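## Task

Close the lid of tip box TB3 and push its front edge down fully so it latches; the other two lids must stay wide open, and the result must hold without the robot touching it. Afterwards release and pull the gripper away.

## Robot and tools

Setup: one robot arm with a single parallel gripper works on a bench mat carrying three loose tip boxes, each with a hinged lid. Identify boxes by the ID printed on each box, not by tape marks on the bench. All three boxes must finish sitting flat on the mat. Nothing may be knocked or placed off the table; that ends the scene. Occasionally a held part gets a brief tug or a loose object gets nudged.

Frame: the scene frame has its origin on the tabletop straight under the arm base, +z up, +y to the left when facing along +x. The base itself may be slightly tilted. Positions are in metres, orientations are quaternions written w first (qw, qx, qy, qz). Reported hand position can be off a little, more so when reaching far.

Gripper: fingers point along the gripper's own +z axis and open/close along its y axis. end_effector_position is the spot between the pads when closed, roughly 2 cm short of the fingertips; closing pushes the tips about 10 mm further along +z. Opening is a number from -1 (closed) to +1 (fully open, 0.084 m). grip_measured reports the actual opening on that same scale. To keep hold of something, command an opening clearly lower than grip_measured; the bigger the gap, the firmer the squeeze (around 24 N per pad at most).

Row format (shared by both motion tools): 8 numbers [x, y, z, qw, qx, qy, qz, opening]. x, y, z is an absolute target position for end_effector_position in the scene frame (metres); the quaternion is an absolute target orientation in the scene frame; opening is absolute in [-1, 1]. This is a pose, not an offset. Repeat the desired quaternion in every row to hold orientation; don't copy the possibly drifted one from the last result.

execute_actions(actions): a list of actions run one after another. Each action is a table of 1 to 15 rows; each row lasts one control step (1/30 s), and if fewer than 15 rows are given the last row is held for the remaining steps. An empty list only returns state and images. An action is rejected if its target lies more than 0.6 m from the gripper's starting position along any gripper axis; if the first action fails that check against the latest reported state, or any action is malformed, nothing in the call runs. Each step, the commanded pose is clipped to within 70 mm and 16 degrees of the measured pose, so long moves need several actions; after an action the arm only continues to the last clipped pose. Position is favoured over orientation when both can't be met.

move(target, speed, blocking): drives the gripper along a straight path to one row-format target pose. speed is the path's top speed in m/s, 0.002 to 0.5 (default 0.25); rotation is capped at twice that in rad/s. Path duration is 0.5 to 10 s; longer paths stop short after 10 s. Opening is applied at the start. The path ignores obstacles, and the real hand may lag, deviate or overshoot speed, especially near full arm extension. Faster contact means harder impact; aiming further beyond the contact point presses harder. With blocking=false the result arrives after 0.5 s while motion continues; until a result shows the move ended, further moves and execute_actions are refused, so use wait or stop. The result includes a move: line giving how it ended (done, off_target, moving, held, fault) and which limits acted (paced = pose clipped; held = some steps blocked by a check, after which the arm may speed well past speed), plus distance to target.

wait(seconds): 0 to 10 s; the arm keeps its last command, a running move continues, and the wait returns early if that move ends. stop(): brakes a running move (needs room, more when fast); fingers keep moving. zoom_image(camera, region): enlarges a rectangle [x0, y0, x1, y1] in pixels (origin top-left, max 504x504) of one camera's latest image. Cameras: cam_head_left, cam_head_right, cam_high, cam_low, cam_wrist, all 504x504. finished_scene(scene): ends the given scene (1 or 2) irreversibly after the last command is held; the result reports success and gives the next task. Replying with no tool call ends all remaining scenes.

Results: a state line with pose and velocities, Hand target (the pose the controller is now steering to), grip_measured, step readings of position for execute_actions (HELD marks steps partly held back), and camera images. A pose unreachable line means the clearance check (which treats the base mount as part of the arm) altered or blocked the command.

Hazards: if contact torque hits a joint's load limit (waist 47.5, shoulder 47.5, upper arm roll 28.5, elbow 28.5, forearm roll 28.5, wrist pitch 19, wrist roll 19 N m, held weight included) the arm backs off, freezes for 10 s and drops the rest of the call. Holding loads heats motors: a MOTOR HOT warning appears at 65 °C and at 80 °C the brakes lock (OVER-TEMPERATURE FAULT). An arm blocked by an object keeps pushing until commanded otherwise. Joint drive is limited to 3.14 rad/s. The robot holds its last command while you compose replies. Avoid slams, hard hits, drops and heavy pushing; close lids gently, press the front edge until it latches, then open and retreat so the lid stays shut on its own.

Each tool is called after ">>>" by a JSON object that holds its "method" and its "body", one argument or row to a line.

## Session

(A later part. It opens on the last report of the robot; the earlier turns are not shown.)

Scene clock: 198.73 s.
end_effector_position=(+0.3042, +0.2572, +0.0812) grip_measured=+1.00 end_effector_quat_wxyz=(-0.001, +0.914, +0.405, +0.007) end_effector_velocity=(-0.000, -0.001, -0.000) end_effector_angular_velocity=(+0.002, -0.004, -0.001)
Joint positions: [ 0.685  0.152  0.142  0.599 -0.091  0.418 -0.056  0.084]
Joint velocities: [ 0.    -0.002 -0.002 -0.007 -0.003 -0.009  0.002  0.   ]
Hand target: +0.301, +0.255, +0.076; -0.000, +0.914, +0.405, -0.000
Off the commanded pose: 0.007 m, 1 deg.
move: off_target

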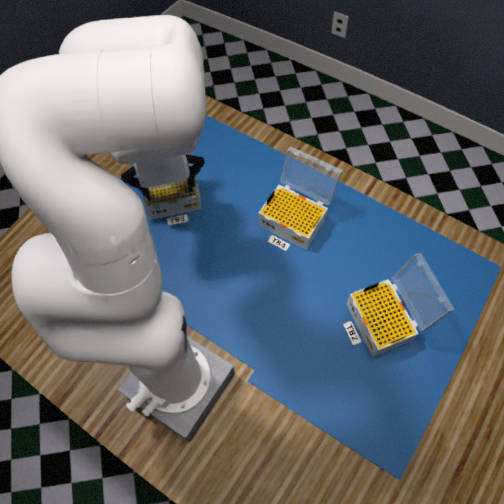

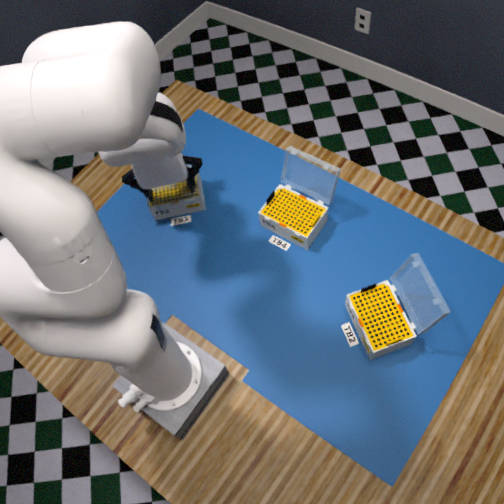

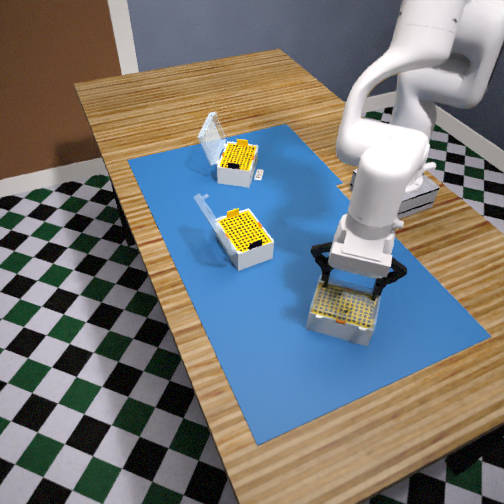

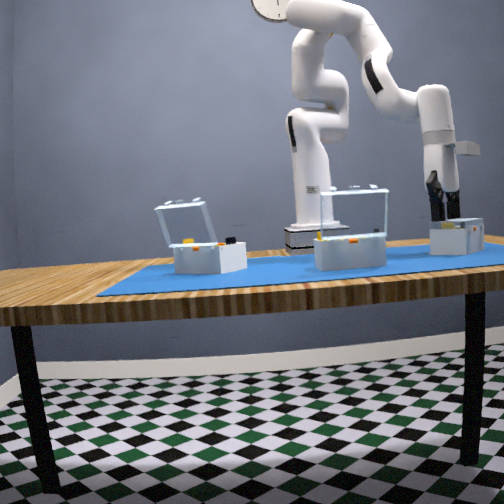

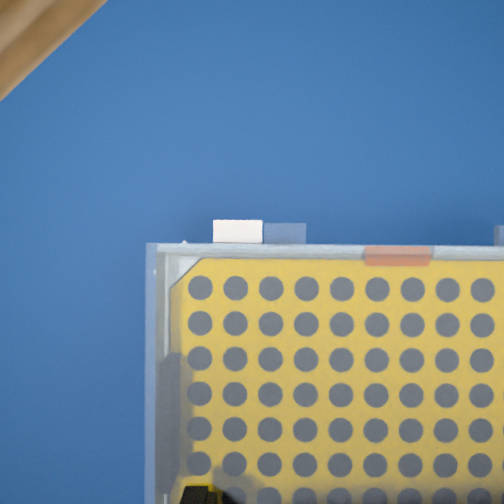

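>>> {"method": "move", "body": {
  "target": [0.27, 0.22, 0.16, 0, 0.914, 0.405, 0, 1],
  "speed": 0.1
}}

>>> {"method": "zoom_image", "body": {
  "camera": "cam_low",
  "region": [400, 160, 504, 270]
}}

>>> {"method": "zoom_image", "body": {
  "camera": "cam_head_right",
  "region": [120, 150, 230, 240]
}}

Scene clock: 208.00 s.
end_effector_position=(+0.2704, +0.2195, +0.1593) grip_measured=+1.00 end_effector_quat_wxyz=(+0.001, +0.914, +0.405, -0.000) end_effector_velocity=(-0.000, -0.000, +0.003) end_effector_angular_velocity=(+0.001, -0.002, -0.002)
Joint positions: [ 0.684 -0.226  0.142  0.476  0.025  0.682 -0.159  0.084]
Joint velocities: [ 0.    -0.01  -0.001 -0.     0.001  0.007  0.    -0.   ]
Hand target: +0.270, +0.219, +0.160; +0.001, +0.914, +0.405, +0.000
Off the commanded pose: 0.001 m, 0 deg.
move: done

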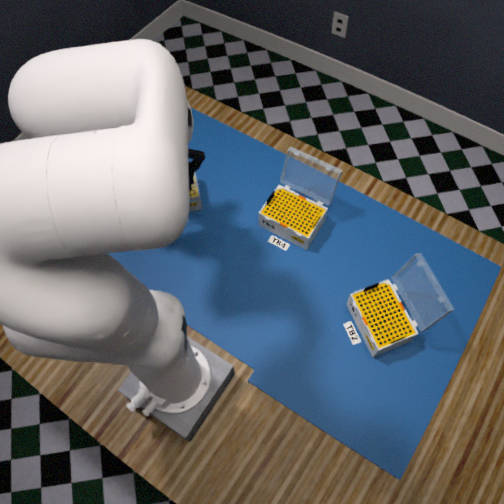

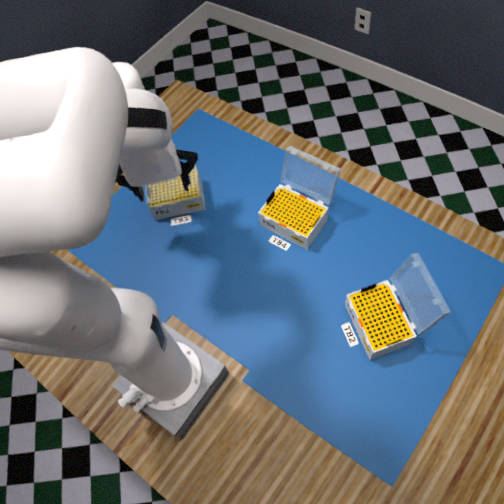

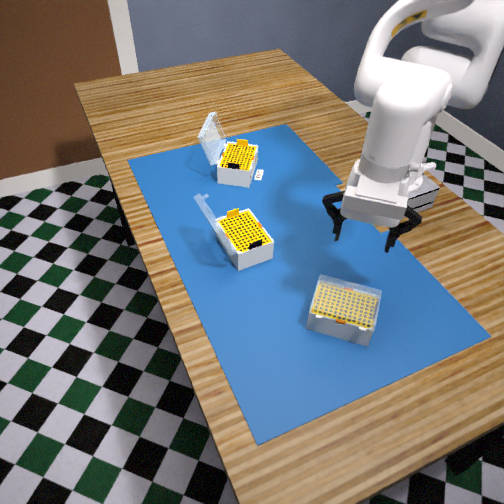

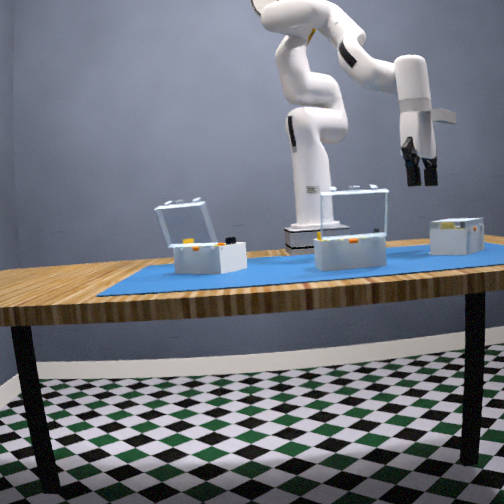

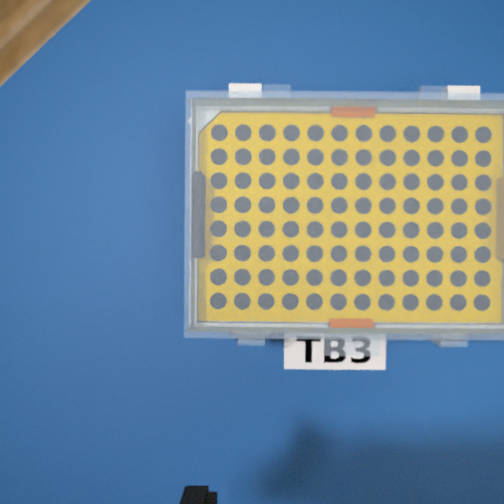

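Region (400, 160, 504, 270) of cam_low's 504x504 image, scaled by 4.582, with more detail than that image has; it fills the left 477 columns of this view, and the rest is white.

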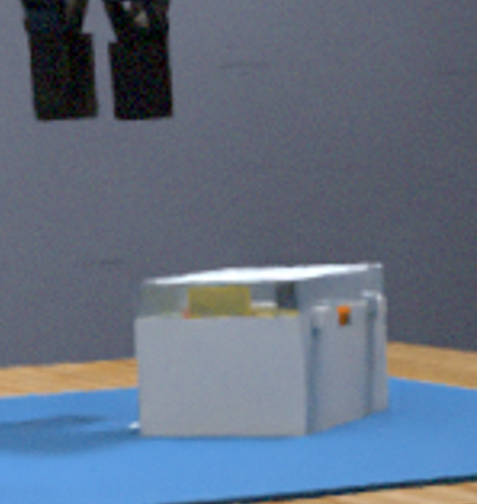

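Region (120, 150, 230, 240) of cam_head_right's 504x504 image, scaled by 4.582, with more detail than that image has; it fills the top 412 rows of this view, and the rest is white.

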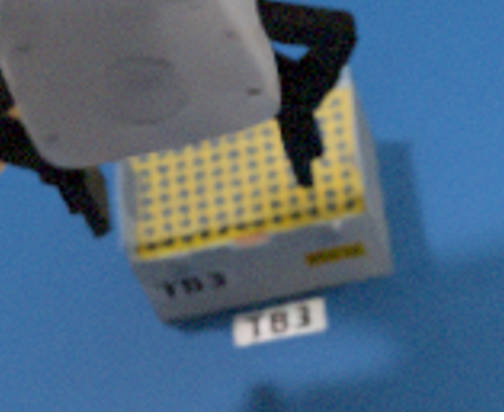

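>>> {"method": "move", "body": {
  "target": [0.2955, 0.2485, 0.09, 0, 0.914, 0.405, 0, 1],
  "speed": 0.1
}}

>>> {"method": "move", "body": {
  "target": [0.2945, 0.2475, 0.073, 0, 0.914, 0.405, 0, 1],
  "speed": 0.01
}}

>>> {"method": "zoom_image", "body": {
  "camera": "cam_low",
  "region": [400, 160, 504, 270]
}}

Scene clock: 222.03 s.
end_effector_position=(+0.2952, +0.2489, +0.0906) grip_measured=+1.00 end_effector_quat_wxyz=(-0.001, +0.914, +0.405, +0.000) end_effector_velocity=(+0.001, +0.000, -0.002) end_effector_angular_velocity=(-0.002, +0.001, -0.002)
Joint positions: [ 0.678  0.096  0.15   0.568 -0.063  0.455 -0.079  0.084]
Joint velocities: [ 0.001  0.009 -0.002  0.003 -0.005 -0.004  0.005  0.   ]
Hand target: +0.295, +0.249, +0.090; -0.001, +0.914, +0.405, -0.000
Off the commanded pose: 0.001 m, 0 deg.
move: done

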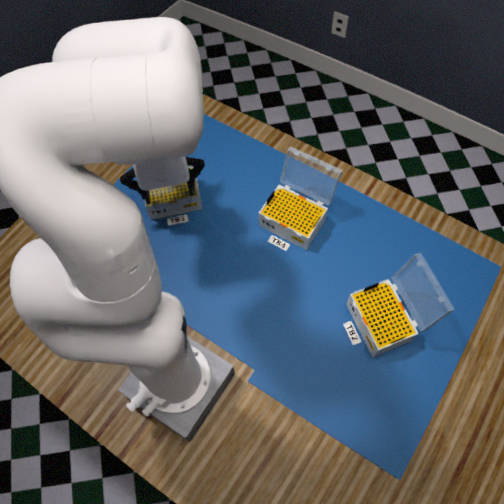

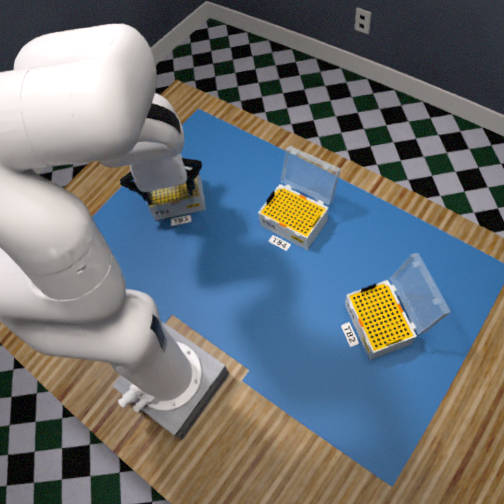

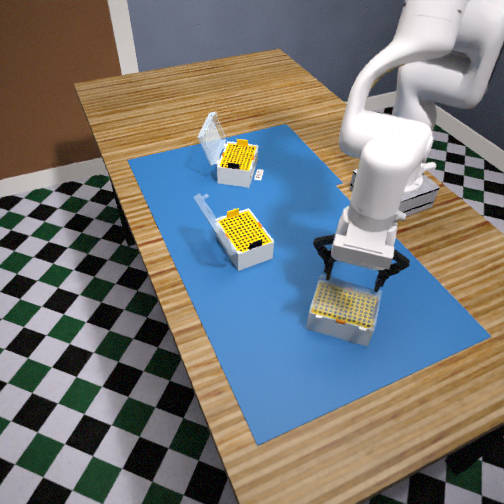

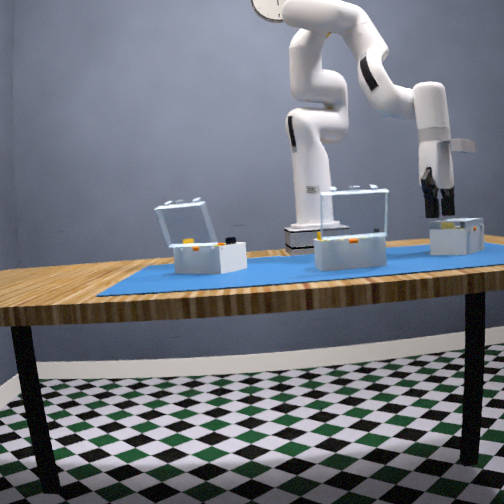

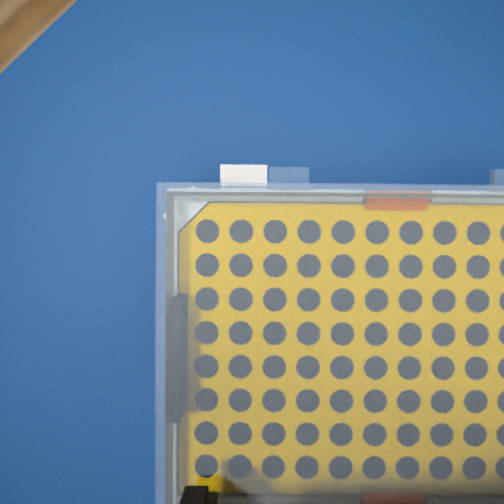

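Scene clock: 224.03 s.
end_effector_position=(+0.2990, +0.2511, +0.0806) grip_measured=+1.00 end_effector_quat_wxyz=(-0.002, +0.914, +0.406, +0.010) end_effector_velocity=(-0.000, -0.000, -0.000) end_effector_angular_velocity=(+0.000, -0.002, -0.000)
Joint positions: [ 0.681  0.133  0.142  0.566 -0.09   0.398 -0.059  0.084]
Joint velocities: [ 0.    -0.001 -0.001 -0.003 -0.003 -0.004  0.003  0.   ]
Hand target: +0.294, +0.247, +0.073; -0.000, +0.914, +0.405, -0.000
Off the commanded pose: 0.009 m, 1 deg.
move: off_target

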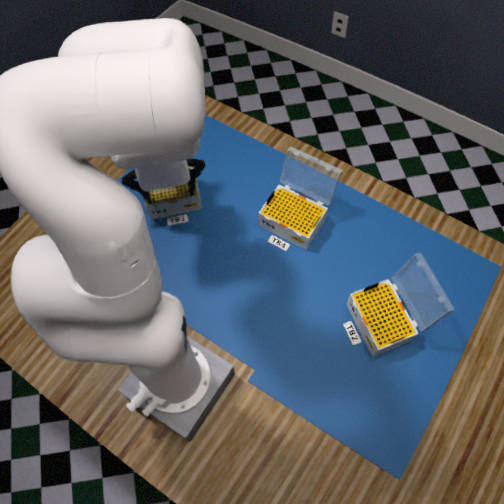

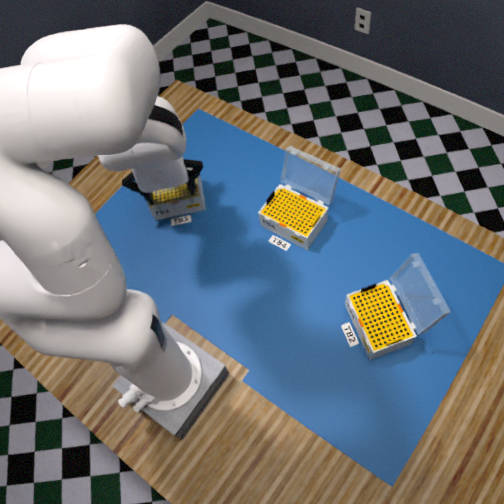

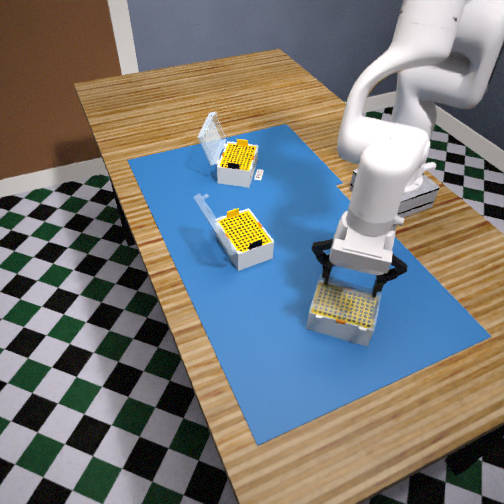

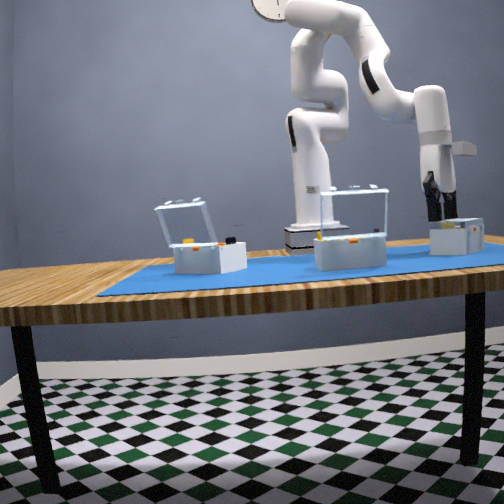

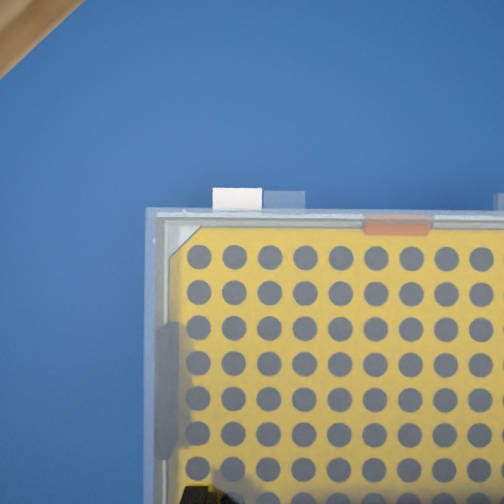

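Region (400, 160, 504, 270) of cam_low's 504x504 image, scaled by 4.582, with more detail than that image has; it fills the left 477 columns of this view, and the rest is white.

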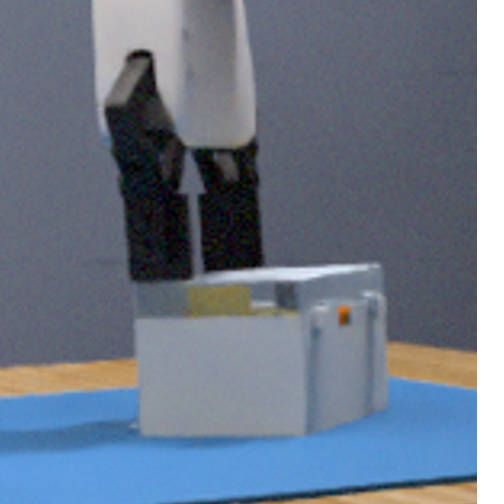

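Bottomed out at the same height; it's fully down. Retreat.

>>> {"method": "move", "body": {
  "target": [0.26, 0.15, 0.22, 0, 0.914, 0.405, 0, 1],
  "speed": 0.2
}}

>>> {"method": "zoom_image", "body": {
  "camera": "cam_low",
  "region": [400, 160, 504, 270]
}}

Scene clock: 229.33 s.
end_effector_position=(+0.2607, +0.1494, +0.2190) grip_measured=+1.00 end_effector_quat_wxyz=(+0.001, +0.914, +0.405, -0.000) end_effector_velocity=(-0.000, -0.001, +0.002) end_effector_angular_velocity=(+0.001, -0.002, -0.001)
Joint positions: [ 0.611 -0.552  0.051  0.409  0.016  0.941 -0.315  0.084]
Joint velocities: [-0.001 -0.009 -0.001  0.    -0.001  0.007 -0.001 -0.   ]
Hand target: +0.261, +0.149, +0.219; +0.001, +0.914, +0.405, -0.000
Off the commanded pose: 0.001 m, 0 deg.
move: done

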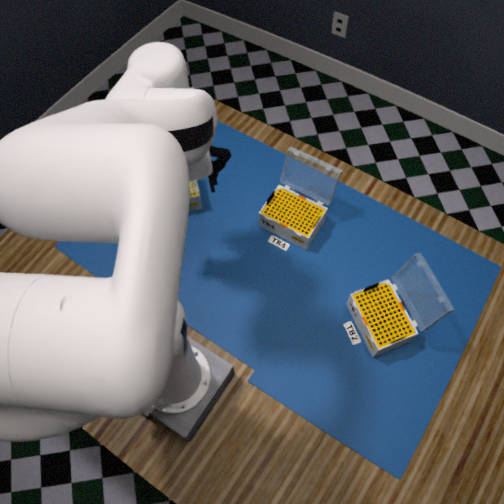

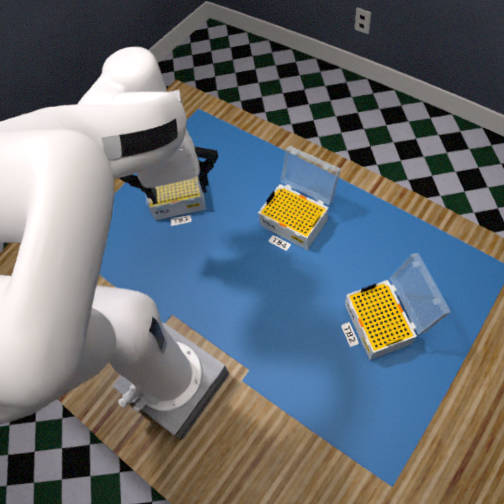

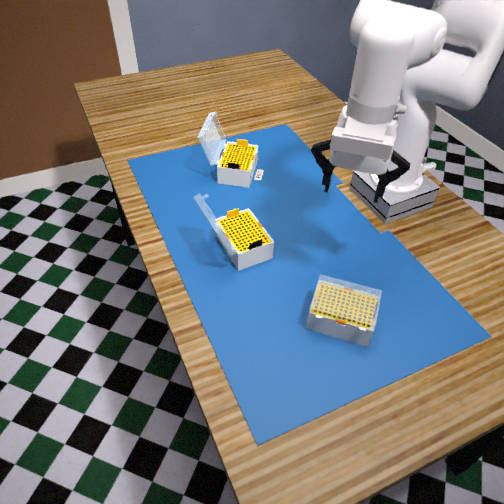

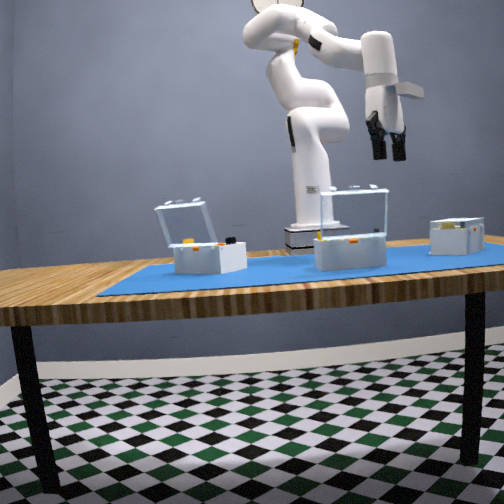

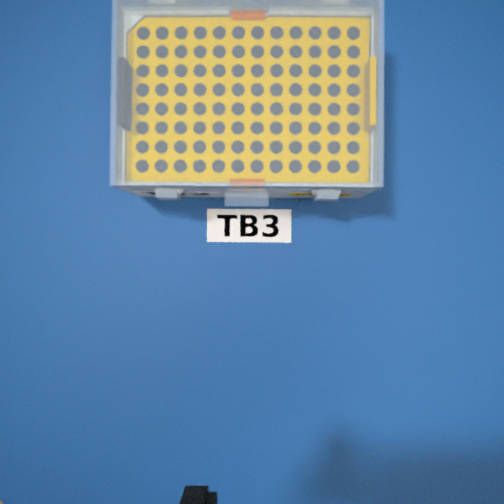

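Region (400, 160, 504, 270) of cam_low's 504x504 image, scaled by 4.582, with more detail than that image has; it fills the left 477 columns of this view, and the rest is white.

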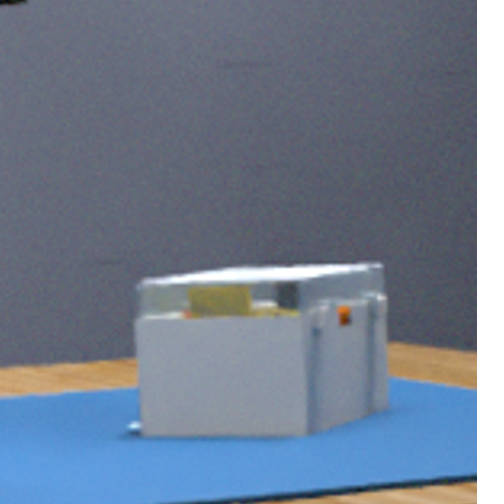

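>>> {"method": "finished_scene", "body": {
  "scene": 1
}}

The scene is finished: the task was done.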